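# Move floor cartons onto the shelf at the aisle's end

## Task

Pick up every carton lying on the aisle floor and set it on a shelf at the far end of the aisle. Each carton must rest directly on the shelf surface (not stacked on another carton), sit flat rather than tilted, and not overhang the shelf edge. The robot must not tip over or finish leaning. A carton counts only if it stays in place without the robot holding or propping it at the end.

## Robot and tools

Robot: a Hello Robot Stretch 4 with one arm. It has an omni-wheel base, a lift sliding up a mast, an arm that telescopes forward, a three-joint wrist (yaw, pitch, roll) and a two-finger gripper. It stands about 1.6 m tall, and its base rim lies within 0.23 m of the base origin. Cameras: head_camera, head_left_camera, head_right_camera (head-mounted) and wrist_camera. A loose object may occasionally get a brief nudge from outside.

Frames: the base frame sits on the floor below the base centre, with x forward, y left and z up. hand_pose, a point between the open fingertips, is reported in this frame; with all wrist joints at 0 its axes line up with the base frame. Its printed position may be slightly wrong. The odometry frame is the base frame as it was when the scene began.

execute_actions: argument "actions" is a list holding one action, or an empty list to just read state and images. Optional "cameras" lists which images to return (names above or "all"; omitted or null means all; [] means none). One action contains "base", "joints" or both, plus optional "pace" and "contact_limits"; alternatively it contains only "end_of_arm": "enable_torque", which re-powers any wrist or gripper motor that shut itself off. Motions inside one action begin together and may end at different times.
- base: exactly one key, each a relative offset from where the base last reported itself, not a pose. translate_m: metres straight ahead (positive forward), -2 to 2. strafe_m: metres sideways (positive left), -2 to 2. rotate_rad: radians of turn in place (positive counter-clockwise seen from above), -3.2 to 3.2.
- joints: a single object keyed by joint name, each an absolute target. lift_m 0 to 1.2; arm_m (extension) 0 to 0.55; wrist_yaw_rad -1.134 to 4.276 (0 points forward, positive turns left, 3.14 is stowed back, above 3.4 the arm may interfere); wrist_pitch_rad -1.117 to 4.259 (0 level, 1.57 points down); wrist_roll_rad -1.117 to 4.259 (0 puts the fingers level; positive turns clockwise viewed from behind); gripper_m -0.038 to 0.141, the fingertip gap in metres (negative means fingers pressed together). Targets past a joint range are clipped and the result notes it; other bad values or unknown keys make the whole call rejected with no motion.
- pace: "slow", "default", "fast" or "max"; base speeds 0.1/0.3/0.4/0.6 m/s and 1/2/3/4 rad/s respectively, reduced when the lift is above 0.2 m (down to 0.3 m/s and 1 rad/s at full height).
- contact_limits: only key arm_m, 0 (gentlest) to 0.75 (firmest), default 0.5; sets how hard the arm may press before halting.
A joint or base left out of an action may keep driving toward its previous target without the status showing it. If a call reports a stop, any further motion, wait or finished_scene calls in that same reply are skipped.

wait: "seconds" from 0 to 10; commands nothing and returns state and images.
zoom_image: "camera" plus "region" [x0, y0, x1, y1] in pixels from the top-left of that camera's most recent full image, at most 504 by 504.
finished_scene: "scene" is the current scene number; it closes the scene permanently and reports success, so call it only once cartons are settled.

Result lines: base_status and joint_status tell how each motion ended: "done" (for the base this means the wheels turned the commanded amount, slip included), "off_target" (stopped short, may still push), "contact_stop_at_<key>" (blocked; that part goes slack, so a slack lift can sag under load and a slack base can drift), "limit_stop_at_<name>" (built-in limit), "time_out", "torque_fault" (wrist or gripper motor went limp; send enable_torque). "limit_stop_at_tilt" means a lean over 6 degrees: lift, arm and wheels go slack until it eases. "limit_stop_at_own_body" means a self-collision was prevented; you may move away from the body. It tends to occur with the gripper pitched up (below -0.2) and rolled (below -0.4 or above 4). on_its_own describes uncommanded behaviour; there "held at" is the held target, not the actual position. lidar_m: 12 rough distances from the base origin, 30-degree sectors starting straight ahead and going counter-clockwise (4th left, 7th behind, 10th right); "-" means nothing seen or closer than 0.25 m; it senses from about 0.15 m up to robot height and misses clear objects, thin legs and much behind. wrist_depth_mm: 7x7 grid of median depths, row by row from top left, 100 to 2000 mm, "-" if unavailable. base_odometry is wheel-based (slip counts as motion), heading -3.142 to 3.142, positive left. If turned_by_wheels and turned_by_imu differ by over about 0.1 rad, the base likely slipped or bumped something. base_tilt in degrees, forward and right positive, with a fixed offset up to about 1.5. motor_effort: percent of maximum, positive toward higher joint values, peak of the last action in brackets; noisy and biased. A loaded level gripper pushes wrist_pitch_rad effort away from 0. For wheel_0/1/2, positive means turning right.

Gripping: command a gap smaller than the carton's width; going lower squeezes harder and pulls it toward the wrist. Gripper reading and "done" do not prove a grasp; at commands of 0 or more a firm hold shows as a gripper effort change. If fingertips snag on a surface, raise the lift. To unfold at scene start, send lift_m 0.4 with wrist_yaw_rad 0 together.

Cameras: calibration (intrinsics K, distortion D, T_world_to_cam from base frame) is given per camera and may be slightly off; poses depend on joint readings.

Avoid: dropping or slamming cartons, hard shoves, letting anything fall, driving or turning with over 1 kg held and arm_m above 0.2 (especially at fast paces), strong pushes or pulls with the gripper high, holding over about 2 kg with a level gripper (torque fault), and leaving the robot tilted.

Each tool is called after "Request:" by a JSON object that holds its "name" and its "arguments", one argument or row to a line.

## Session

Request:
{"name": "execute_actions", "arguments": {
  "actions": []
}}

Scene clock: 0.00 s.
base_odometry: x=+0.000 y=+0.000 heading=+0.000 (m, m, rad; odometry frame)
turned_by_wheels: +0.000 (rad since the last result)
turned_by_imu: +0.000 (rad since the last result)
base_tilt: forward=+0.3 right=+0.0 (deg)
lidar_m: 1.18 1.30 2.28 2.26 1.13 1.15 0.86 1.91 1.47 1.45 1.57 1.22
base_status: not commanded
joint_positions: lift_m=+0.155 arm_m=+0.000 wrist_yaw_rad=+3.128 wrist_pitch_rad=+0.014 wrist_roll_rad=-0.009 gripper_m=+0.057
joint_status: not commanded
motor_effort: lift_m=+20 arm_m=+0 wrist_yaw_rad=+2 wrist_pitch_rad=-4 wrist_roll_rad=+0 gripper_m=-4 wheel_0=+1 wheel_1=+0 wheel_2=+0 (%)
hand_pose: x=-0.1161 y=+0.0913 z=+0.3295 quat_wxyz=(+0.007, -0.007, -0.005, +1.000) (m; base frame)
wrist_depth_mm: - 135 268 960 - - 1366 / - 116 141 991 - - 1205 / - 124 160 991 - 1921 1308 / 138 138 1025 1008 - 1921 1366 / 1661 1983 1025 991 - 1808 1182 / 1025 1138 195 991 200 1118 1078 / 759 750 809 107 842 768 842
pictures: head_camera, head_left_camera, head_right_camera, wrist_camera
Images, in order (width x height): head_camera 420x560, head_left_camera 420x672, head_right_camera 420x672, wrist_camera 616x392.

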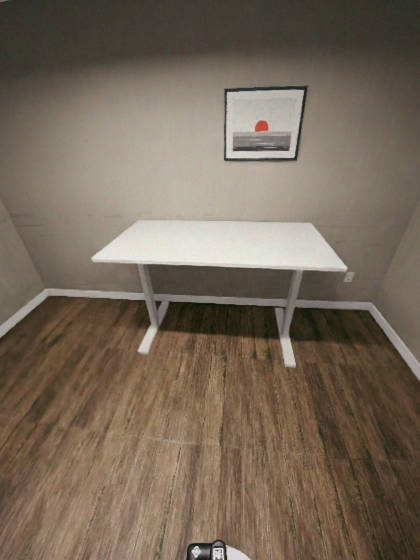

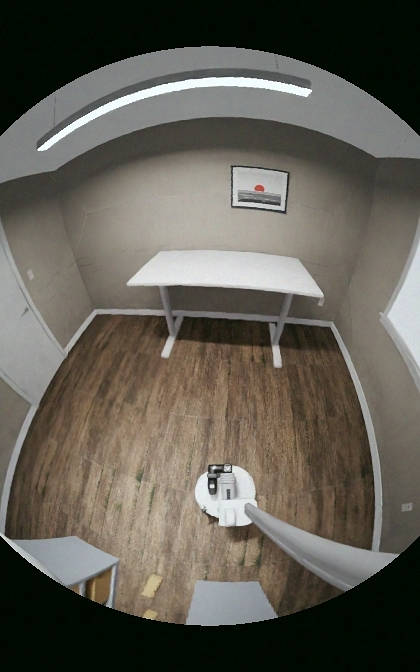

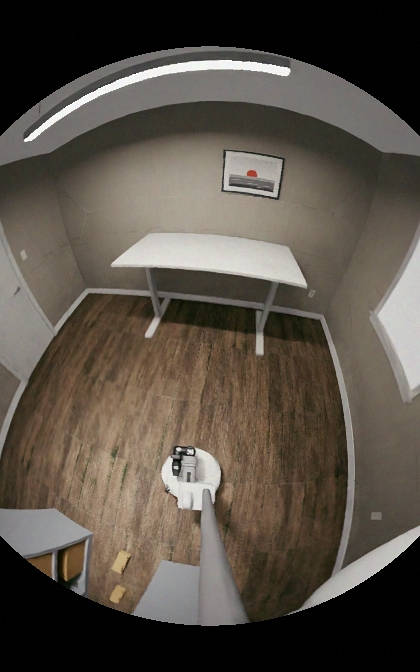

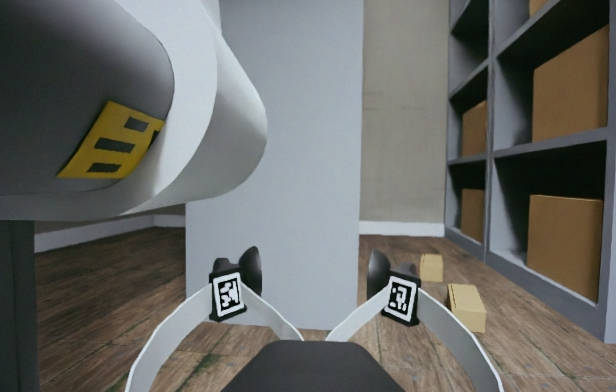

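Request:
{"name": "execute_actions", "arguments": {
  "actions": [
    {"base":{"strafe_m":0.55},"joints":{"lift_m":0.4,"wrist_yaw_rad":0,"gripper_m":0.14},"pace":"fast"}
  ],
  "cameras": []
}}

Request:
{"name": "execute_actions", "arguments": {
  "actions": [
    {"base":{"rotate_rad":3.12},"joints":{"wrist_pitch_rad":0.8}}
  ]
}}

Scene clock: 6.17 s.
base_odometry: x=+0.000 y=+0.550 heading=+0.000 (m, m, rad; odometry frame)
turned_by_wheels: +0.000 (rad since the last result)
turned_by_imu: +0.001 (rad since the last result)
base_tilt: forward=+0.3 right=+0.0 (deg)
lidar_m: 1.25 2.22 1.74 1.72 1.87 0.82 1.21 0.92 2.05 2.00 1.64 1.27
base_status: done
joint_positions: lift_m=+0.400 arm_m=+0.000 wrist_yaw_rad=+0.000 wrist_pitch_rad=+0.014 wrist_roll_rad=-0.009 gripper_m=+0.140
joint_status: all done
motor_effort: lift_m=+22(24) arm_m=+0(0) wrist_yaw_rad=-3(8) wrist_pitch_rad=-4(5) wrist_roll_rad=+0(1) gripper_m=+2(5) wheel_0=+2(11) wheel_1=-1(9) wheel_2=+0(1) (%)
hand_pose: x=+0.4597 y=-0.0873 z=+0.5741 quat_wxyz=(+1.000, -0.005, +0.007, +0.000) (m; base frame)
wrist_depth_mm: 1983 1921 1863 1808 1708 1708 1661 / - 1983 1921 1229 1205 1182 1138 / - 1921 1863 1863 1756 1756 1708 / - 1983 1921 1808 1808 1756 1661 / - 1983 1921 1863 1808 1708 1708 / 1756 1537 1576 1576 1618 212 1708 / 1281 1255 1281 107 1336 1308 1397
pictures: none
No camera images: the call's "cameras" was empty. Leave "cameras" out to get every camera's image.

Scene clock: 9.00 s.
base_odometry: x=+0.000 y=+0.550 heading=+3.120 (m, m, rad; odometry frame)
turned_by_wheels: +3.120 (rad since the last result)
turned_by_imu: +3.195 (rad since the last result)
base_tilt: forward=+0.3 right=+0.0 (deg)
lidar_m: 1.09 0.91 2.02 1.99 1.66 1.27 1.27 2.24 1.73 1.71 1.87 0.81
base_status: done
joint_positions: lift_m=+0.400 arm_m=+0.000 wrist_yaw_rad=+0.000 wrist_pitch_rad=+0.802 wrist_roll_rad=-0.009 gripper_m=+0.140
joint_status: all done
motor_effort: lift_m=+21(22) arm_m=-1(0) wrist_yaw_rad=-1(0) wrist_pitch_rad=-3(3) wrist_roll_rad=+1(1) gripper_m=+0(2) wheel_0=-1(6) wheel_1=-1(5) wheel_2=+1(7) (%)
hand_pose: x=+0.3718 y=-0.0874 z=+0.3708 quat_wxyz=(+0.921, -0.004, +0.390, +0.002) (m; base frame)
wrist_depth_mm: 654 878 1205 1229 1160 539 525 / 715 904 1025 991 960 597 580 / 831 842 854 854 831 676 654 / 768 768 768 768 768 741 723 / 676 683 676 683 676 676 683 / 603 585 585 609 585 212 609 / 554 549 554 107 559 549 554
pictures: head_camera, head_left_camera, head_right_camera, wrist_camera
camera_calibration (this result's frames):
wrist_camera: T_world_to_cam=[[0.0328052, -0.999402, -0.0109518, -0.0878023], [-0.740621, -0.0169499, -0.671709, 0.576172], [0.671122, 0.0301467, -0.740734, 0.255262], [0, 0, 0, 1]] pos_world=[0.258293, -0.085679, 0.57514]
Images, in order (width x height): head_camera 420x560, head_left_camera 420x672, head_right_camera 420x672, wrist_camera 616x392.

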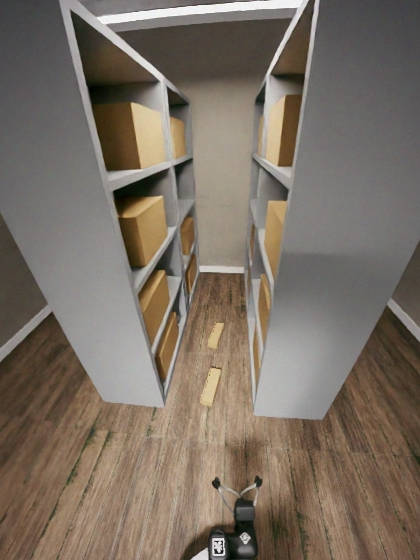

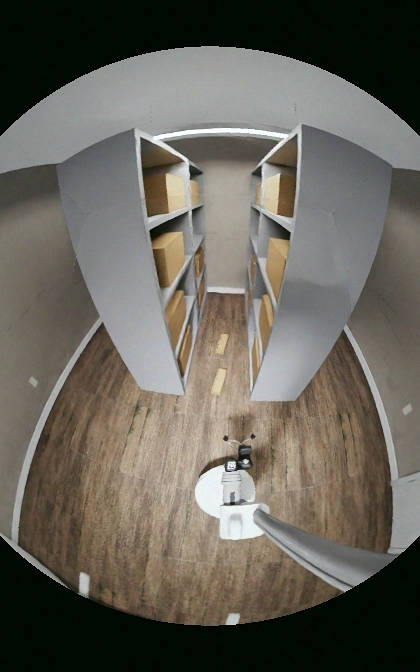

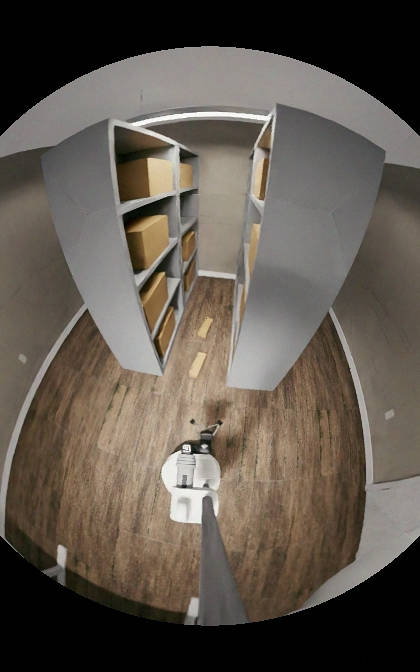

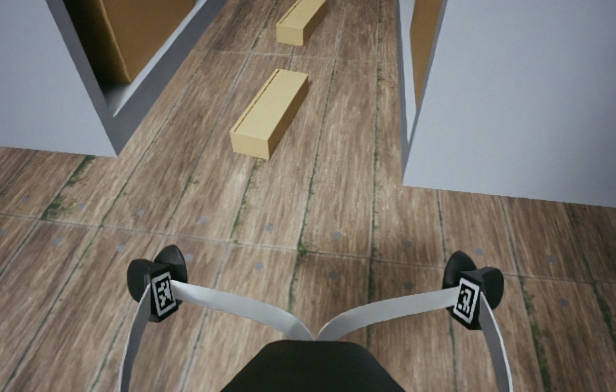

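Request:
{"name": "execute_actions", "arguments": {
  "actions": [
    {"base":{"rotate_rad":-0.08},"joints":{"wrist_yaw_rad":-0.18,"lift_m":0.15}}
  ],
  "cameras": []
}}

Request:
{"name": "execute_actions", "arguments": {
  "actions": [
    {"base":{"strafe_m":0.19},"joints":{"arm_m":0.5}}
  ],
  "cameras": ["head_camera","wrist_camera"]
}}

Scene clock: 26.03 s.
base_odometry: x=+0.000 y=+0.550 heading=+3.040 (m, m, rad; odometry frame)
turned_by_wheels: -0.080 (rad since the last result)
turned_by_imu: -0.081 (rad since the last result)
base_tilt: forward=+0.4 right=+0.0 (deg)
lidar_m: 0.83 0.93 1.18 1.99 2.05 1.32 1.27 2.19 1.80 1.71 1.79 0.82
base_status: done
joint_positions: lift_m=+0.150 arm_m=+0.000 wrist_yaw_rad=-0.180 wrist_pitch_rad=+0.802 wrist_roll_rad=-0.009 gripper_m=+0.140
joint_status: all done
motor_effort: lift_m=+18(21) arm_m=+0(0) wrist_yaw_rad=-2(6) wrist_pitch_rad=-2(3) wrist_roll_rad=+1(1) gripper_m=+3(1) wheel_0=-1(4) wheel_1=-1(5) wheel_2=+1(5) (%)
hand_pose: x=+0.3529 y=-0.1219 z=+0.1211 quat_wxyz=(+0.917, +0.031, +0.389, -0.081) (m; base frame)
wrist_depth_mm: 691 621 707 640 609 634 654 / 585 580 580 580 580 580 585 / 496 496 496 496 492 496 500 / 433 430 433 433 433 430 430 / 382 379 382 384 384 382 382 / 340 327 330 342 329 211 342 / 309 310 310 107 314 309 312
pictures: none
No camera images: the call's "cameras" was empty. Leave "cameras" out to get every camera's image.

Scene clock: 28.57 s.
base_odometry: x=-0.019 y=+0.361 heading=+3.040 (m, m, rad; odometry frame)
turned_by_wheels: +0.000 (rad since the last result)
turned_by_imu: +0.001 (rad since the last result)
base_tilt: forward=+0.4 right=+0.0 (deg)
lidar_m: 0.86 0.85 1.88 1.79 1.87 1.30 1.27 1.38 1.98 1.92 1.12 0.89
base_status: done
joint_positions: lift_m=+0.150 arm_m=+0.499 wrist_yaw_rad=-0.180 wrist_pitch_rad=+0.802 wrist_roll_rad=-0.009 gripper_m=+0.140
joint_status: all done
motor_effort: lift_m=+17(17) arm_m=+9(7) wrist_yaw_rad=+1(1) wrist_pitch_rad=-2(3) wrist_roll_rad=+0(0) gripper_m=-1(0) wheel_0=+1(7) wheel_1=-2(7) wheel_2=+0(0) (%)
hand_pose: x=+0.8512 y=-0.1219 z=+0.1211 quat_wxyz=(+0.917, +0.031, +0.389, -0.081) (m; base frame)
wrist_depth_mm: 591 699 647 707 676 517 394 / 559 580 574 574 574 496 394 / 496 488 466 466 492 477 379 / 427 427 362 407 427 427 379 / 379 377 312 362 379 379 370 / 338 325 291 309 327 211 340 / 307 307 309 107 310 306 309
pictures: head_camera, wrist_camera
camera_calibration (this result's frames):
wrist_camera: T_world_to_cam=[[-0.146631, -0.989131, -0.010952, 0.0132338], [-0.731697, 0.115906, -0.671703, 0.771502], [0.665671, -0.0904788, -0.74074, -0.260416], [0, 0, 0, 1]] pos_world=[0.739798, -0.0998937, 0.325464]
Images, in order (width x height): head_camera 420x560, wrist_camera 616x392.

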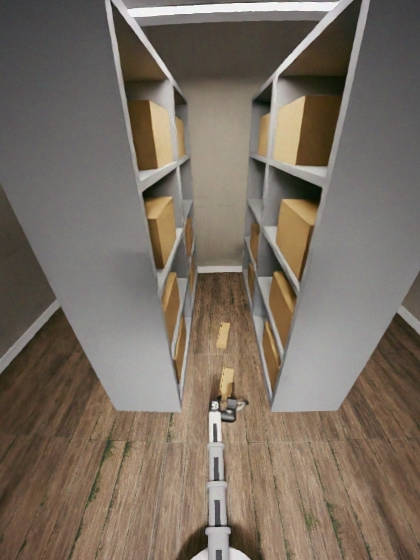

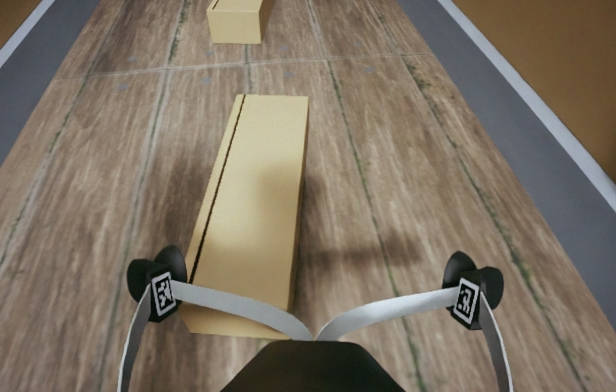

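Request:
{"name": "execute_actions", "arguments": {
  "actions": [
    {"base":{"translate_m":0.4},"joints":{"arm_m":0.29,"wrist_pitch_rad":1.1,"lift_m":0.17}}
  ],
  "cameras": ["wrist_camera"]
}}

Request:
{"name": "execute_actions", "arguments": {
  "actions": [
    {"joints":{"lift_m":0.115}}
  ],
  "cameras": ["wrist_camera","head_camera"]
}}

Scene clock: 36.53 s.
base_odometry: x=-0.417 y=+0.401 heading=+3.040 (m, m, rad; odometry frame)
turned_by_wheels: +0.000 (rad since the last result)
turned_by_imu: +0.000 (rad since the last result)
base_tilt: forward=+0.4 right=+0.0 (deg)
lidar_m: 0.88 0.48 0.61 1.79 1.85 1.72 2.06 2.60 2.01 1.92 0.59 0.55
base_status: done
joint_positions: lift_m=+0.170 arm_m=+0.292 wrist_yaw_rad=-0.180 wrist_pitch_rad=+1.101 wrist_roll_rad=-0.009 gripper_m=+0.140
joint_status: all done
motor_effort: lift_m=+22(25) arm_m=-8(9) wrist_yaw_rad=+1(1) wrist_pitch_rad=-1(4) wrist_roll_rad=+0(0) gripper_m=-1(0) wheel_0=+0(6) wheel_1=+0(3) wheel_2=+0(9) (%)
hand_pose: x=+0.5752 y=-0.1094 z=+0.0907 quat_wxyz=(+0.849, +0.043, +0.521, -0.074) (m; base frame)
wrist_depth_mm: 433 433 433 433 430 430 387 / 404 399 397 399 399 399 384 / 373 373 366 303 370 370 364 / 347 345 338 283 345 343 345 / 325 327 270 265 324 324 322 / 304 298 247 250 297 211 303 / 289 287 241 107 290 286 289
pictures: wrist_camera
camera_calibration (this result's frames):
wrist_camera: T_world_to_cam=[[-0.151526, -0.988249, -0.0201075, -0.0114535], [-0.894254, 0.145724, -0.423171, 0.621875], [0.421129, -0.0461402, -0.905826, 0.0624141], [0, 0, 0, 1]] pos_world=[0.528095, -0.0990613, 0.319466]
Images, in order (width x height): wrist_camera 616x392.

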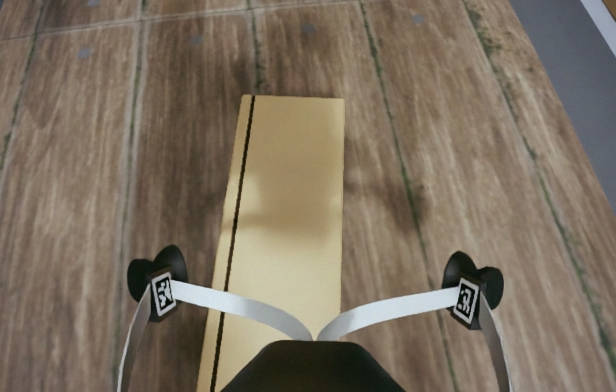

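Scene clock: 37.67 s.
base_odometry: x=-0.417 y=+0.401 heading=+3.040 (m, m, rad; odometry frame)
turned_by_wheels: +0.000 (rad since the last result)
turned_by_imu: +0.000 (rad since the last result)
base_tilt: forward=+0.4 right=+0.0 (deg)
lidar_m: 0.88 0.48 0.63 1.79 1.88 1.71 2.07 2.61 2.01 1.92 0.58 0.55
base_status: not commanded
joint_positions: lift_m=+0.115 arm_m=+0.292 wrist_yaw_rad=-0.180 wrist_pitch_rad=+1.101 wrist_roll_rad=-0.009 gripper_m=+0.140
joint_status: all done
motor_effort: lift_m=+17(23) arm_m=-9(9) wrist_yaw_rad=+2(0) wrist_pitch_rad=-1(0) wrist_roll_rad=+0(0) gripper_m=+5(0) wheel_0=+0(0) wheel_1=+0(1) wheel_2=+0(1) (%)
hand_pose: x=+0.5752 y=-0.1094 z=+0.0362 quat_wxyz=(+0.849, +0.043, +0.521, -0.074) (m; base frame)
wrist_depth_mm: 359 359 357 355 357 357 355 / 332 330 320 257 329 329 329 / 307 307 246 238 304 304 304 / 286 286 226 223 286 285 285 / 268 268 209 209 267 267 266 / 253 247 195 197 246 211 251 / 239 237 186 107 238 236 237
pictures: head_camera, wrist_camera
camera_calibration (this result's frames):
wrist_camera: T_world_to_cam=[[-0.151525, -0.988249, -0.0201075, -0.0125521], [-0.894254, 0.145724, -0.423171, 0.598772], [0.421129, -0.04614, -0.905826, 0.0129747], [0, 0, 0, 1]] pos_world=[0.528089, -0.0990613, 0.264884]
Images, in order (width x height): head_camera 420x560, wrist_camera 616x392.

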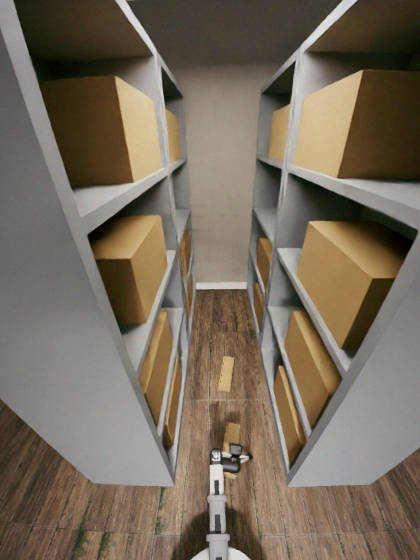

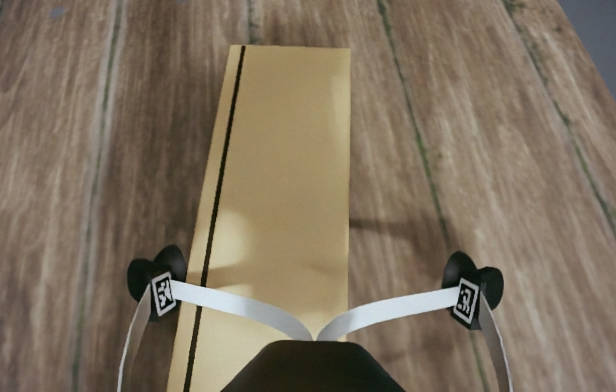

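Request:
{"name": "execute_actions", "arguments": {
  "actions": [
    {"base":{"strafe_m":0.02},"joints":{"gripper_m":0.025}}
  ],
  "cameras": []
}}

Request:
{"name": "execute_actions", "arguments": {
  "actions": [
    {"joints":{"lift_m":0.3,"arm_m":0.1}}
  ],
  "cameras": ["wrist_camera"]
}}

Request:
{"name": "execute_actions", "arguments": {
  "actions": [
    {"base":{"strafe_m":-0.14},"joints":{"lift_m":1.18,"arm_m":0,"wrist_yaw_rad":0.3}}
  ],
  "cameras": []
}}

Request:
{"name": "execute_actions", "arguments": {
  "actions": [
    {"base":{"translate_m":0.6}}
  ]
}}

Scene clock: 48.60 s.
base_odometry: x=-0.419 y=+0.382 heading=+3.040 (m, m, rad; odometry frame)
turned_by_wheels: +0.000 (rad since the last result)
turned_by_imu: +0.001 (rad since the last result)
base_tilt: forward=+0.4 right=+0.0 (deg)
lidar_m: 0.79 0.46 0.60 1.78 1.86 1.73 2.06 2.61 2.04 1.94 0.60 0.53
base_status: done
joint_positions: lift_m=+0.115 arm_m=+0.292 wrist_yaw_rad=-0.180 wrist_pitch_rad=+1.101 wrist_roll_rad=-0.009 gripper_m=+0.025
joint_status: all done
motor_effort: lift_m=+17(17) arm_m=-9(8) wrist_yaw_rad=+2(2) wrist_pitch_rad=-2(0) wrist_roll_rad=+1(0) gripper_m=-20(22) wheel_0=+2(7) wheel_1=+0(7) wheel_2=+0(0) (%)
hand_pose: x=+0.5751 y=-0.1094 z=+0.0362 quat_wxyz=(+0.849, +0.043, +0.521, -0.074) (m; base frame)
wrist_depth_mm: 357 357 357 355 355 355 353 / 332 332 329 236 317 329 327 / 307 306 301 220 297 304 304 / 287 286 282 205 211 285 285 / 268 268 199 192 197 267 266 / 252 247 183 181 183 177 250 / 239 236 232 107 232 235 236
pictures: none
No camera images: the call's "cameras" was empty. Leave "cameras" out to get every camera's image.

Scene clock: 50.47 s.
base_odometry: x=-0.419 y=+0.382 heading=+3.040 (m, m, rad; odometry frame)
turned_by_wheels: +0.000 (rad since the last result)
turned_by_imu: +0.000 (rad since the last result)
base_tilt: forward=+0.3 right=+0.0 (deg)
lidar_m: 0.47 0.45 0.60 1.76 1.86 1.70 2.06 2.60 2.01 1.94 0.60 0.46
base_status: not commanded
joint_positions: lift_m=+0.300 arm_m=+0.102 wrist_yaw_rad=-0.180 wrist_pitch_rad=+1.102 wrist_roll_rad=-0.009 gripper_m=+0.025
joint_status: all done
motor_effort: lift_m=+23(22) arm_m=-9(9) wrist_yaw_rad=+0(0) wrist_pitch_rad=-2(3) wrist_roll_rad=+1(1) gripper_m=-21(19) wheel_0=+2(2) wheel_1=+0(0) wheel_2=+0(0) (%)
hand_pose: x=+0.3851 y=-0.1094 z=+0.2206 quat_wxyz=(+0.849, +0.043, +0.522, -0.074) (m; base frame)
wrist_depth_mm: 535 615 615 615 609 549 427 / 521 569 564 237 549 544 436 / 504 530 521 220 508 517 433 / 480 492 484 205 211 492 427 / 455 462 198 192 197 459 449 / 430 424 183 181 183 177 430 / 410 404 399 107 399 402 404
pictures: wrist_camera
camera_calibration (this result's frames):
wrist_camera: T_world_to_cam=[[-0.151489, -0.988254, -0.0201181, -0.0376372], [-0.89442, 0.145713, -0.422825, 0.506827], [0.42079, -0.0460595, -0.905988, 0.260315], [0, 0, 0, 1]] pos_world=[0.338076, -0.0990564, 0.449384]
Images, in order (width x height): wrist_camera 616x392.

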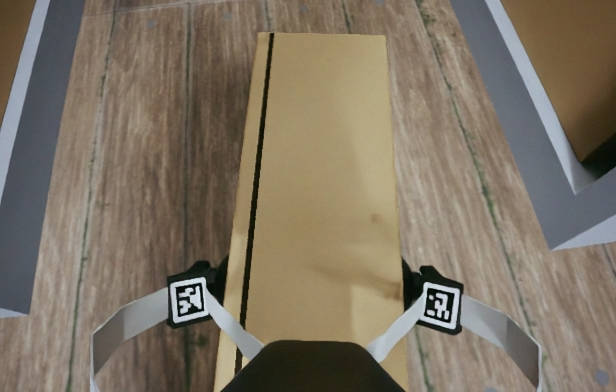

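Scene clock: 54.67 s.
base_odometry: x=-0.405 y=+0.521 heading=+3.040 (m, m, rad; odometry frame)
turned_by_wheels: +0.000 (rad since the last result)
turned_by_imu: +0.000 (rad since the last result)
base_tilt: forward=+0.3 right=+0.0 (deg)
lidar_m: 0.35 0.53 0.61 1.91 2.00 1.70 2.03 2.53 1.88 1.84 0.57 0.49
base_status: done
joint_positions: lift_m=+1.180 arm_m=+0.002 wrist_yaw_rad=+0.300 wrist_pitch_rad=+1.102 wrist_roll_rad=-0.009 gripper_m=+0.025
joint_status: all done
motor_effort: lift_m=+23(26) arm_m=-8(9) wrist_yaw_rad=+3(6) wrist_pitch_rad=-2(2) wrist_roll_rad=+0(0) gripper_m=-22(24) wheel_0=-1(8) wheel_1=+0(7) wheel_2=-1(2) (%)
hand_pose: x=+0.3231 y=-0.0450 z=+1.1007 quat_wxyz=(+0.842, -0.082, +0.517, +0.130) (m; base frame)
wrist_depth_mm: 466 715 842 1118 1808 1661 1008 / 466 683 878 236 1618 1255 661 / 554 715 917 220 1499 931 609 / 991 809 1118 206 211 798 564 / 1366 1336 199 192 197 691 410 / 1281 1255 183 181 182 177 418 / 1229 1205 1182 107 878 831 564
pictures: none
No camera images: the call's "cameras" was empty. Leave "cameras" out to get every camera's image.

Scene clock: 58.13 s.
base_odometry: x=-1.002 y=+0.582 heading=+3.040 (m, m, rad; odometry frame)
turned_by_wheels: +0.000 (rad since the last result)
turned_by_imu: -0.001 (rad since the last result)
base_tilt: forward=+0.4 right=+0.0 (deg)
lidar_m: 0.36 0.47 0.32 0.31 0.34 2.38 3.06 3.13 0.25 0.25 0.27 0.36
base_status: done
joint_positions: lift_m=+1.180 arm_m=+0.002 wrist_yaw_rad=+0.300 wrist_pitch_rad=+1.102 wrist_roll_rad=-0.009 gripper_m=+0.025
joint_status: not commanded
motor_effort: lift_m=+22(23) arm_m=-8(8) wrist_yaw_rad=+1(1) wrist_pitch_rad=-1(2) wrist_roll_rad=+0(0) gripper_m=-22(19) wheel_0=+0(5) wheel_1=+0(5) wheel_2=+0(8) (%)
hand_pose: x=+0.3231 y=-0.0450 z=+1.1007 quat_wxyz=(+0.842, -0.082, +0.517, +0.130) (m; base frame)
wrist_depth_mm: 452 699 809 1098 1661 1537 732 / 449 891 866 236 1661 1255 569 / 931 946 946 220 1537 960 591 / 878 878 1205 205 211 831 683 / 564 831 198 192 197 831 798 / 597 699 183 181 182 177 759 / 640 960 1182 107 715 723 715
pictures: head_camera, head_left_camera, head_right_camera, wrist_camera
camera_calibration (this result's frames):
wrist_camera: T_world_to_cam=[[0.321802, -0.946593, -0.0201162, -0.116751], [-0.860654, -0.283599, -0.422902, 0.783968], [0.394611, 0.153404, -0.905952, 1.10409], [0, 0, 0, 1]] pos_world=[0.276611, -0.0575545, 1.32944]
Images, in order (width x height): head_camera 420x560, head_left_camera 420x672, head_right_camera 420x672, wrist_camera 616x392.

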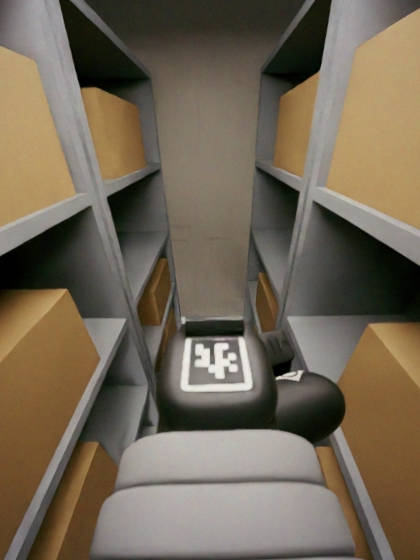

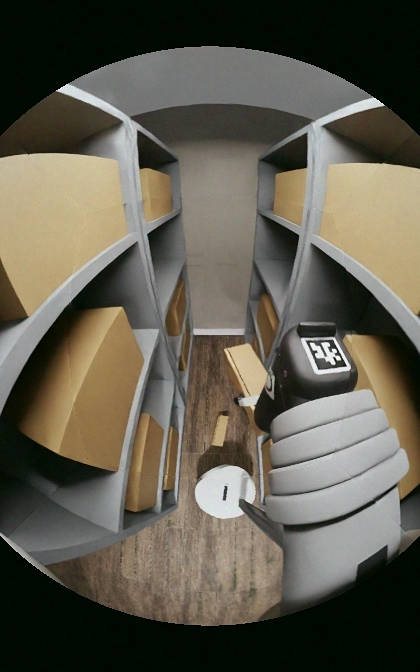

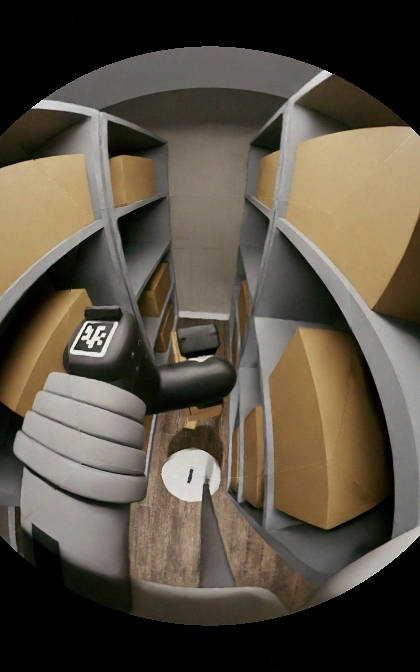

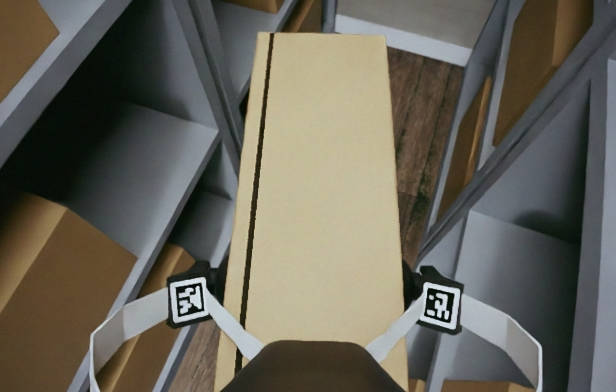

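Request:
{"name": "execute_actions", "arguments": {
  "actions": [
    {"base":{"strafe_m":0.015},"joints":{"lift_m":1.12,"arm_m":0.55}}
  ],
  "cameras": []
}}

Request:
{"name": "execute_actions", "arguments": {
  "actions": [
    {"base":{"translate_m":0.12}}
  ],
  "cameras": []
}}

Request:
{"name": "execute_actions", "arguments": {
  "actions": [
    {"base":{"rotate_rad":-0.18},"pace":"slow"}
  ]
}}

Scene clock: 68.27 s.
base_odometry: x=-1.004 y=+0.567 heading=+3.040 (m, m, rad; odometry frame)
turned_by_wheels: +0.000 (rad since the last result)
turned_by_imu: +0.001 (rad since the last result)
base_tilt: forward=+0.4 right=+0.0 (deg)
lidar_m: 0.73 0.45 0.31 0.30 0.33 2.39 3.08 2.99 0.28 0.25 0.29 0.38
base_status: done
joint_positions: lift_m=+1.120 arm_m=+0.549 wrist_yaw_rad=+0.300 wrist_pitch_rad=+1.101 wrist_roll_rad=-0.009 gripper_m=+0.025
joint_status: all done
motor_effort: lift_m=+18(22) arm_m=+8(9) wrist_yaw_rad=+1(1) wrist_pitch_rad=-1(2) wrist_roll_rad=+0(1) gripper_m=-22(24) wheel_0=-1(6) wheel_1=+1(7) wheel_2=-1(1) (%)
hand_pose: x=+0.8699 y=-0.0449 z=+1.0411 quat_wxyz=(+0.842, -0.082, +0.517, +0.130) (m; base frame)
wrist_depth_mm: 397 634 759 1042 1008 960 842 / 723 647 798 236 1138 1078 917 / 866 831 831 220 1336 1229 621 / 809 809 1008 205 211 1281 559 / 759 759 198 192 198 768 508 / 554 634 183 181 182 177 466 / 661 1042 1078 107 854 647 424
pictures: none
No camera images: the call's "cameras" was empty. Leave "cameras" out to get every camera's image.

Scene clock: 69.93 s.
base_odometry: x=-1.123 y=+0.579 heading=+3.040 (m, m, rad; odometry frame)
turned_by_wheels: +0.000 (rad since the last result)
turned_by_imu: +0.000 (rad since the last result)
base_tilt: forward=+0.4 right=+0.0 (deg)
lidar_m: 0.74 0.45 0.31 0.28 0.31 2.54 3.19 0.36 0.29 0.26 0.27 0.38
base_status: done
joint_positions: lift_m=+1.120 arm_m=+0.549 wrist_yaw_rad=+0.300 wrist_pitch_rad=+1.101 wrist_roll_rad=-0.009 gripper_m=+0.025
joint_status: not commanded
motor_effort: lift_m=+18(18) arm_m=+9(9) wrist_yaw_rad=+3(0) wrist_pitch_rad=-1(3) wrist_roll_rad=+0(1) gripper_m=-20(22) wheel_0=+2(6) wheel_1=+0(5) wheel_2=+2(9) (%)
hand_pose: x=+0.8699 y=-0.0449 z=+1.0411 quat_wxyz=(+0.842, -0.082, +0.517, +0.130) (m; base frame)
wrist_depth_mm: 394 640 750 917 866 831 732 / 580 603 788 236 976 931 809 / 654 627 842 220 1160 1078 854 / 809 788 991 206 211 1229 569 / 759 759 198 192 197 768 517 / 707 707 183 181 183 178 469 / 640 976 1098 107 904 654 427
pictures: none
No camera images: the call's "cameras" was empty. Leave "cameras" out to get every camera's image.

Scene clock: 71.07 s.
base_odometry: x=-1.123 y=+0.579 heading=+2.860 (m, m, rad; odometry frame)
turned_by_wheels: -0.180 (rad since the last result)
turned_by_imu: -0.184 (rad since the last result)
base_tilt: forward=+0.3 right=+0.0 (deg)
lidar_m: 0.70 0.56 0.35 0.29 0.30 0.40 3.20 3.23 0.31 0.27 0.27 0.32
base_status: done
joint_positions: lift_m=+1.120 arm_m=+0.549 wrist_yaw_rad=+0.300 wrist_pitch_rad=+1.101 wrist_roll_rad=-0.009 gripper_m=+0.025
joint_status: not commanded
motor_effort: lift_m=+18(18) arm_m=+8(9) wrist_yaw_rad=+0(1) wrist_pitch_rad=-1(2) wrist_roll_rad=-1(1) gripper_m=-22(20) wheel_0=+1(5) wheel_1=+1(6) wheel_2=+0(5) (%)
hand_pose: x=+0.8700 y=-0.0449 z=+1.0411 quat_wxyz=(+0.842, -0.082, +0.517, +0.130) (m; base frame)
wrist_depth_mm: 661 931 1025 917 878 382 373 / 668 917 1182 237 904 351 343 / 699 1042 1397 220 544 324 319 / 768 1025 1336 205 211 303 298 / 768 1118 198 193 197 285 279 / 732 1160 183 181 182 177 263 / 991 1118 1138 107 410 249 247
pictures: head_camera, head_left_camera, head_right_camera, wrist_camera
camera_calibration (this result's frames):
wrist_camera: T_world_to_cam=[[0.322169, -0.946469, -0.0201127, -0.294191], [-0.860496, -0.283915, -0.423012, 1.22942], [0.394657, 0.153588, -0.905901, 0.834197], [0, 0, 0, 1]] pos_world=[0.823471, -0.0575134, 1.26984]
Images, in order (width x height): head_camera 420x560, head_left_camera 420x672, head_right_camera 420x672, wrist_camera 616x392.

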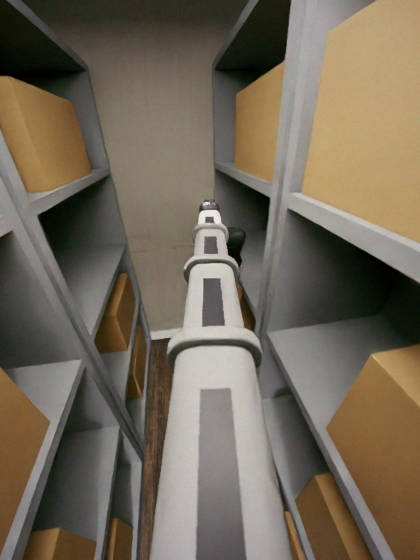

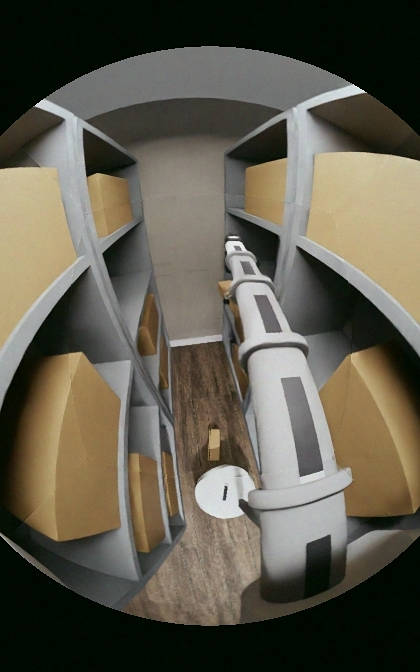

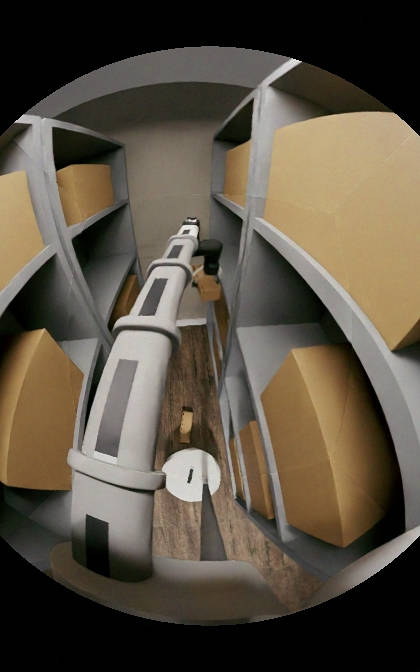

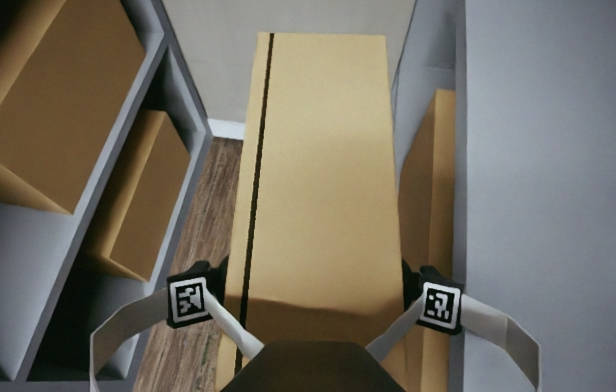

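Request:
{"name": "execute_actions", "arguments": {
  "actions": [
    {"joints":{"lift_m":1.135}}
  ],
  "cameras": []
}}

Request:
{"name": "execute_actions", "arguments": {
  "actions": [
    {"base":{"rotate_rad":-0.21},"pace":"slow"}
  ]
}}

Scene clock: 75.43 s.
base_odometry: x=-1.123 y=+0.579 heading=+2.860 (m, m, rad; odometry frame)
turned_by_wheels: +0.000 (rad since the last result)
turned_by_imu: +0.000 (rad since the last result)
base_tilt: forward=+0.4 right=+0.0 (deg)
lidar_m: 0.69 0.53 0.34 0.30 0.28 0.40 3.20 3.23 0.30 0.27 0.27 0.33
base_status: not commanded
joint_positions: lift_m=+1.135 arm_m=+0.549 wrist_yaw_rad=+0.300 wrist_pitch_rad=+1.101 wrist_roll_rad=-0.009 gripper_m=+0.025
joint_status: all done
motor_effort: lift_m=+23(22) arm_m=+8(8) wrist_yaw_rad=+1(0) wrist_pitch_rad=-1(2) wrist_roll_rad=+1(0) gripper_m=-21(23) wheel_0=+1(1) wheel_1=+1(1) wheel_2=+0(0) (%)
hand_pose: x=+0.8699 y=-0.0449 z=+1.0557 quat_wxyz=(+0.842, -0.082, +0.517, +0.130) (m; base frame)
wrist_depth_mm: 668 931 991 917 878 394 392 / 668 917 1205 236 904 370 364 / 699 1078 1397 220 559 343 336 / 759 1042 1366 205 211 319 314 / 778 1098 199 193 197 300 294 / 741 1160 183 181 182 177 277 / 946 1138 1160 107 424 262 260
pictures: none
No camera images: the call's "cameras" was empty. Leave "cameras" out to get every camera's image.

Scene clock: 76.83 s.
base_odometry: x=-1.123 y=+0.579 heading=+2.652 (m, m, rad; odometry frame)
turned_by_wheels: -0.209 (rad since the last result)
turned_by_imu: -0.124 (rad since the last result)
base_tilt: forward=+1.0 right=+0.3 (deg)
lidar_m: 0.51 0.69 0.37 0.32 0.32 0.39 3.22 2.45 0.31 0.25 0.25 0.28
base_status: done
joint_positions: lift_m=+1.135 arm_m=+0.550 wrist_yaw_rad=+0.309 wrist_pitch_rad=+1.102 wrist_roll_rad=-0.009 gripper_m=+0.025
joint_status: not commanded
on_its_own: wrist_yaw_rad is at rest, and its effort (-27) is outside its rest range (-13 to +13)
motor_effort: lift_m=+22(23) arm_m=-1(8) wrist_yaw_rad=-27(32) wrist_pitch_rad=-3(5) wrist_roll_rad=+1(0) gripper_m=-19(17) wheel_0=+3(32) wheel_1=+1(22) wheel_2=+15(24) (%)
hand_pose: x=+0.8719 y=-0.0436 z=+1.0557 quat_wxyz=(+0.841, -0.085, +0.517, +0.134) (m; base frame)
wrist_depth_mm: 904 1008 976 389 382 382 379 / 878 1182 1182 236 342 351 351 / 878 1336 1397 220 319 325 327 / 991 1308 1366 205 211 306 304 / 976 1281 199 192 197 287 286 / 1160 1138 183 181 182 177 268 / 1098 1160 1138 107 251 253 253
pictures: head_camera, head_left_camera, head_right_camera, wrist_camera
camera_calibration (this result's frames):
wrist_camera: T_world_to_cam=[[0.330954, -0.943432, -0.0201313, -0.300719], [-0.85798, -0.291959, -0.422646, 1.23469], [0.39286, 0.157149, -0.906071, 0.84835], [0, 0, 0, 1]] pos_world=[0.82558, -0.056546, 1.28445]
Images, in order (width x height): head_camera 420x560, head_left_camera 420x672, head_right_camera 420x672, wrist_camera 616x392.

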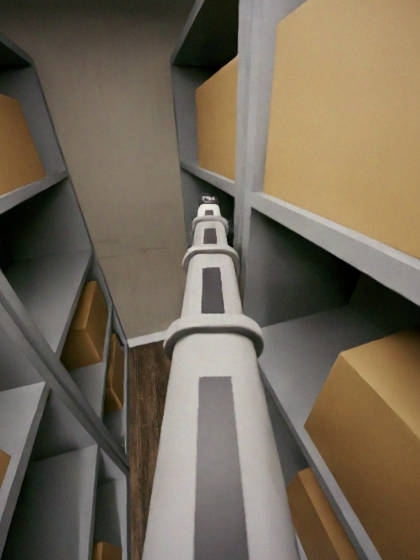

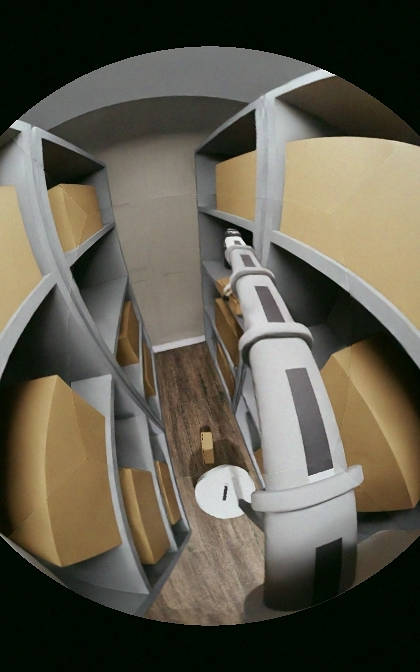

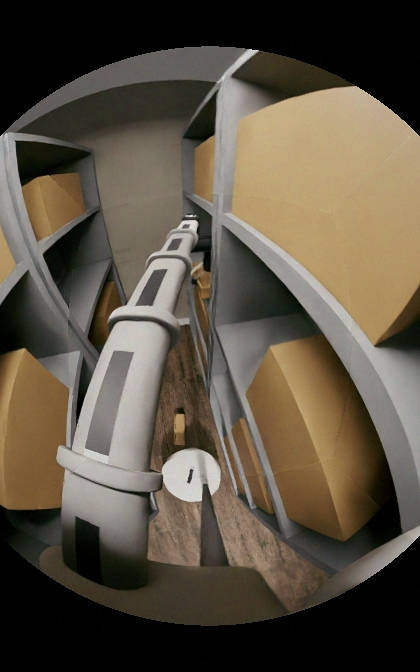

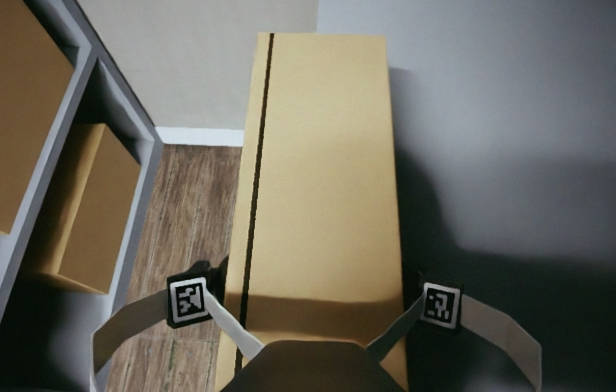

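Request:
{"name": "execute_actions", "arguments": {
  "actions": [
    {"base":{"rotate_rad":0.4},"pace":"slow"}
  ],
  "cameras": []
}}

Request:
{"name": "execute_actions", "arguments": {
  "actions": [
    {"base":{"translate_m":0.13},"pace":"slow"}
  ],
  "cameras": ["head_right_camera"]
}}

Request:
{"name": "execute_actions", "arguments": {
  "actions": [
    {"base":{"rotate_rad":-0.4},"joints":{"wrist_yaw_rad":0.4},"pace":"slow"}
  ]
}}

Scene clock: 84.70 s.
base_odometry: x=-1.123 y=+0.579 heading=+3.052 (m, m, rad; odometry frame)
turned_by_wheels: +0.400 (rad since the last result)
turned_by_imu: +0.394 (rad since the last result)
base_tilt: forward=+0.4 right=+0.0 (deg)
lidar_m: 0.74 0.40 0.32 0.30 0.34 2.48 3.17 0.36 0.27 0.27 0.30 0.43
base_status: done
joint_positions: lift_m=+1.135 arm_m=+0.550 wrist_yaw_rad=+0.300 wrist_pitch_rad=+1.102 wrist_roll_rad=-0.009 gripper_m=+0.025
joint_status: not commanded
motor_effort: lift_m=+21(22) arm_m=-1(1) wrist_yaw_rad=+1(27) wrist_pitch_rad=-1(5) wrist_roll_rad=+0(1) gripper_m=-20(23) wheel_0=+0(11) wheel_1=+0(9) wheel_2=+0(12) (%)
hand_pose: x=+0.8715 y=-0.0450 z=+1.0558 quat_wxyz=(+0.842, -0.082, +0.517, +0.130) (m; base frame)
wrist_depth_mm: 399 407 654 750 878 798 732 / 370 585 621 236 960 904 820 / 353 580 647 220 1138 1078 878 / 809 809 741 205 211 1255 820 / 778 778 198 192 198 1255 750 / 723 707 183 181 182 177 621 / 549 715 1008 107 1078 866 530
pictures: none
No camera images: the call's "cameras" was empty. Leave "cameras" out to get every camera's image.

Scene clock: 87.30 s.
base_odometry: x=-1.253 y=+0.591 heading=+3.052 (m, m, rad; odometry frame)
turned_by_wheels: +0.000 (rad since the last result)
turned_by_imu: +0.000 (rad since the last result)
base_tilt: forward=+0.4 right=+0.0 (deg)
lidar_m: 0.75 0.38 0.29 0.28 0.32 0.51 3.31 0.37 0.27 0.27 0.31 0.44
base_status: done
joint_positions: lift_m=+1.135 arm_m=+0.550 wrist_yaw_rad=+0.300 wrist_pitch_rad=+1.102 wrist_roll_rad=-0.009 gripper_m=+0.025
joint_status: not commanded
motor_effort: lift_m=+21(21) arm_m=-1(1) wrist_yaw_rad=+0(1) wrist_pitch_rad=-2(2) wrist_roll_rad=+0(1) gripper_m=-23(20) wheel_0=+2(5) wheel_1=+2(4) wheel_2=-2(7) (%)
hand_pose: x=+0.8715 y=-0.0450 z=+1.0558 quat_wxyz=(+0.842, -0.082, +0.517, +0.130) (m; base frame)
wrist_depth_mm: 397 407 654 759 723 661 609 / 368 413 615 236 788 759 683 / 351 559 627 220 931 878 778 / 525 535 691 206 211 1078 809 / 778 683 199 192 197 1205 768 / 723 707 183 181 182 178 715 / 683 699 1078 107 1098 878 559
pictures: head_right_camera
Images, in order (width x height): head_right_camera 420x672.

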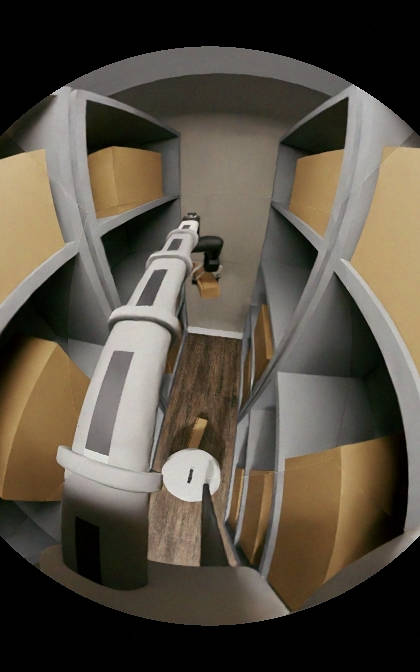

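Scene clock: 88.83 s.
base_odometry: x=-1.253 y=+0.591 heading=+2.652 (m, m, rad; odometry frame)
turned_by_wheels: -0.400 (rad since the last result)
turned_by_imu: -0.409 (rad since the last result)
base_tilt: forward=+0.4 right=+0.0 (deg)
lidar_m: 0.53 0.68 0.36 0.29 0.29 0.35 3.35 2.56 0.34 0.28 0.29 0.31
base_status: done
joint_positions: lift_m=+1.135 arm_m=+0.550 wrist_yaw_rad=+0.400 wrist_pitch_rad=+1.102 wrist_roll_rad=-0.009 gripper_m=+0.025
joint_status: all done
motor_effort: lift_m=+21(21) arm_m=-1(1) wrist_yaw_rad=+2(3) wrist_pitch_rad=-1(2) wrist_roll_rad=+1(0) gripper_m=-18(19) wheel_0=+1(5) wheel_1=-1(6) wheel_2=+0(6) (%)
hand_pose: x=+0.8752 y=-0.0297 z=+1.0558 quat_wxyz=(+0.835, -0.108, +0.512, +0.172) (m; base frame)
wrist_depth_mm: 820 891 842 768 397 394 392 / 809 1042 1008 236 353 364 364 / 831 1255 1205 220 329 338 338 / 842 1229 1397 206 211 315 314 / 960 1229 198 193 197 294 294 / 1008 1078 183 181 182 177 277 / 1098 1160 1138 107 257 259 260
pictures: head_camera, head_left_camera, head_right_camera, wrist_camera
camera_calibration (this result's frames):
wrist_camera: T_world_to_cam=[[0.414752, -0.909712, -0.020118, -0.361151], [-0.827997, -0.368143, -0.422956, 1.2135], [0.377361, 0.192079, -0.905927, 0.859412], [0, 0, 0, 1]] pos_world=[0.830251, -0.046878, 1.28455]
Images, in order (width x height): head_camera 420x560, head_left_camera 420x672, head_right_camera 420x672, wrist_camera 616x392.

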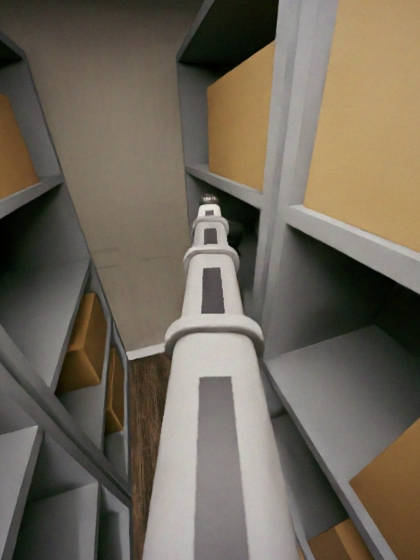

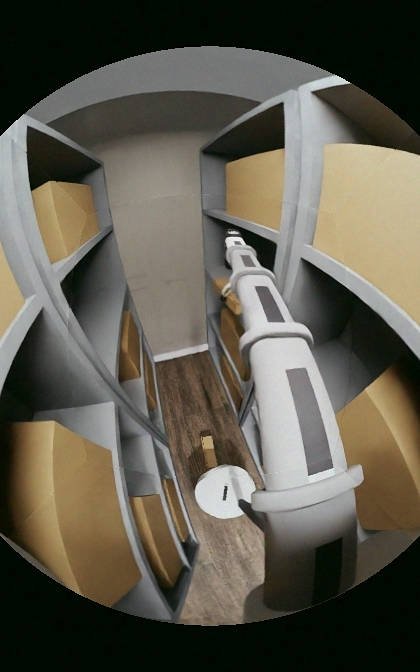

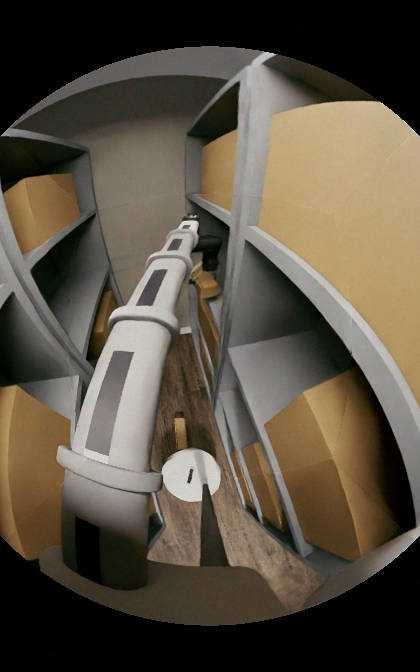

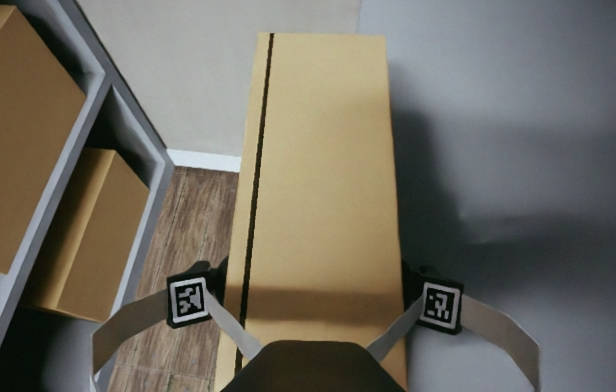

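Request:
{"name": "execute_actions", "arguments": {
  "actions": [
    {"base":{"rotate_rad":-0.12},"joints":{"lift_m":1.125},"pace":"slow"}
  ]
}}

Scene clock: 92.40 s.
base_odometry: x=-1.253 y=+0.590 heading=+2.535 (m, m, rad; odometry frame)
turned_by_wheels: -0.117 (rad since the last result)
turned_by_imu: -0.103 (rad since the last result)
base_tilt: forward=+0.3 right=+0.0 (deg)
lidar_m: 0.46 0.82 0.38 0.28 0.28 0.32 0.51 2.54 0.37 0.29 0.27 0.29
base_status: done
joint_positions: lift_m=+1.125 arm_m=+0.550 wrist_yaw_rad=+0.400 wrist_pitch_rad=+1.102 wrist_roll_rad=-0.009 gripper_m=+0.025
joint_status: all done
motor_effort: lift_m=+19(18) arm_m=+0(0) wrist_yaw_rad=+1(5) wrist_pitch_rad=-2(4) wrist_roll_rad=+0(1) gripper_m=-20(19) wheel_0=+18(21) wheel_1=+9(12) wheel_2=+11(13) (%)
hand_pose: x=+0.8752 y=-0.0297 z=+1.0460 quat_wxyz=(+0.835, -0.108, +0.512, +0.172) (m; base frame)
wrist_depth_mm: 866 866 842 384 382 382 379 / 960 1025 1025 237 342 351 351 / 1098 1281 1229 220 319 327 327 / 1042 1366 1366 205 211 304 304 / 991 1308 199 193 197 286 286 / 1025 1160 183 181 182 177 268 / 1118 1160 1138 107 249 251 253
pictures: head_camera, head_left_camera, head_right_camera, wrist_camera
camera_calibration (this result's frames):
wrist_camera: T_world_to_cam=[[0.415022, -0.909589, -0.0201254, -0.361514], [-0.827897, -0.36839, -0.422937, 1.20922], [0.377285, 0.19219, -0.905936, 0.850619], [0, 0, 0, 1]] pos_world=[0.830219, -0.0468451, 1.27475]
Images, in order (width x height): head_camera 420x560, head_left_camera 420x672, head_right_camera 420x672, wrist_camera 616x392.

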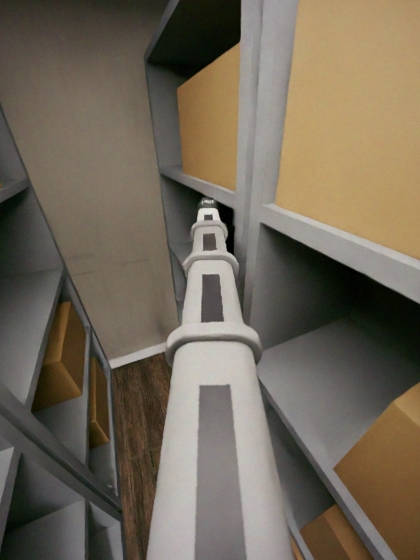

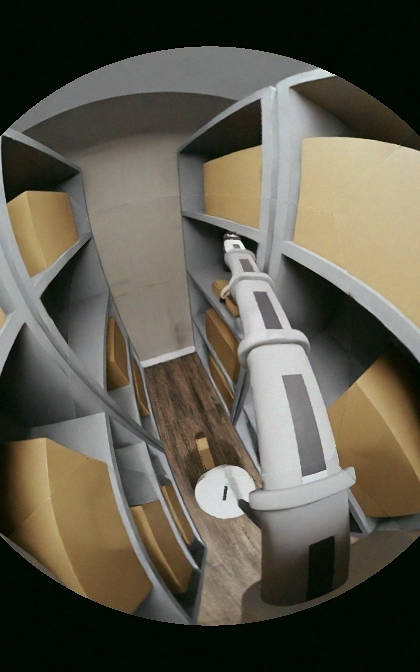

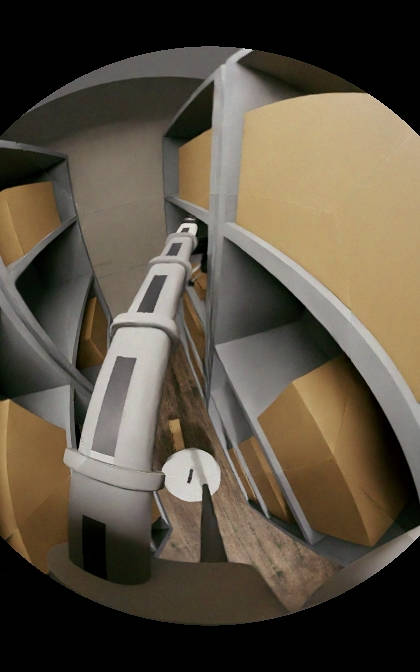

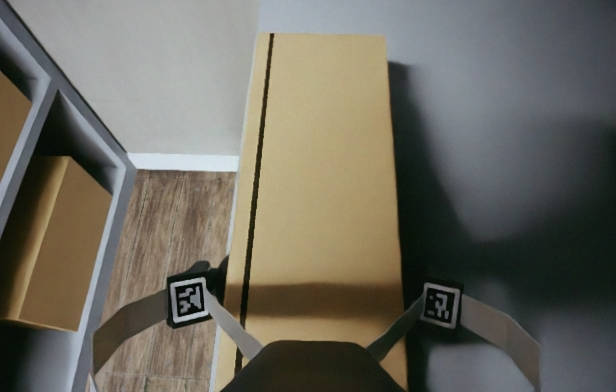

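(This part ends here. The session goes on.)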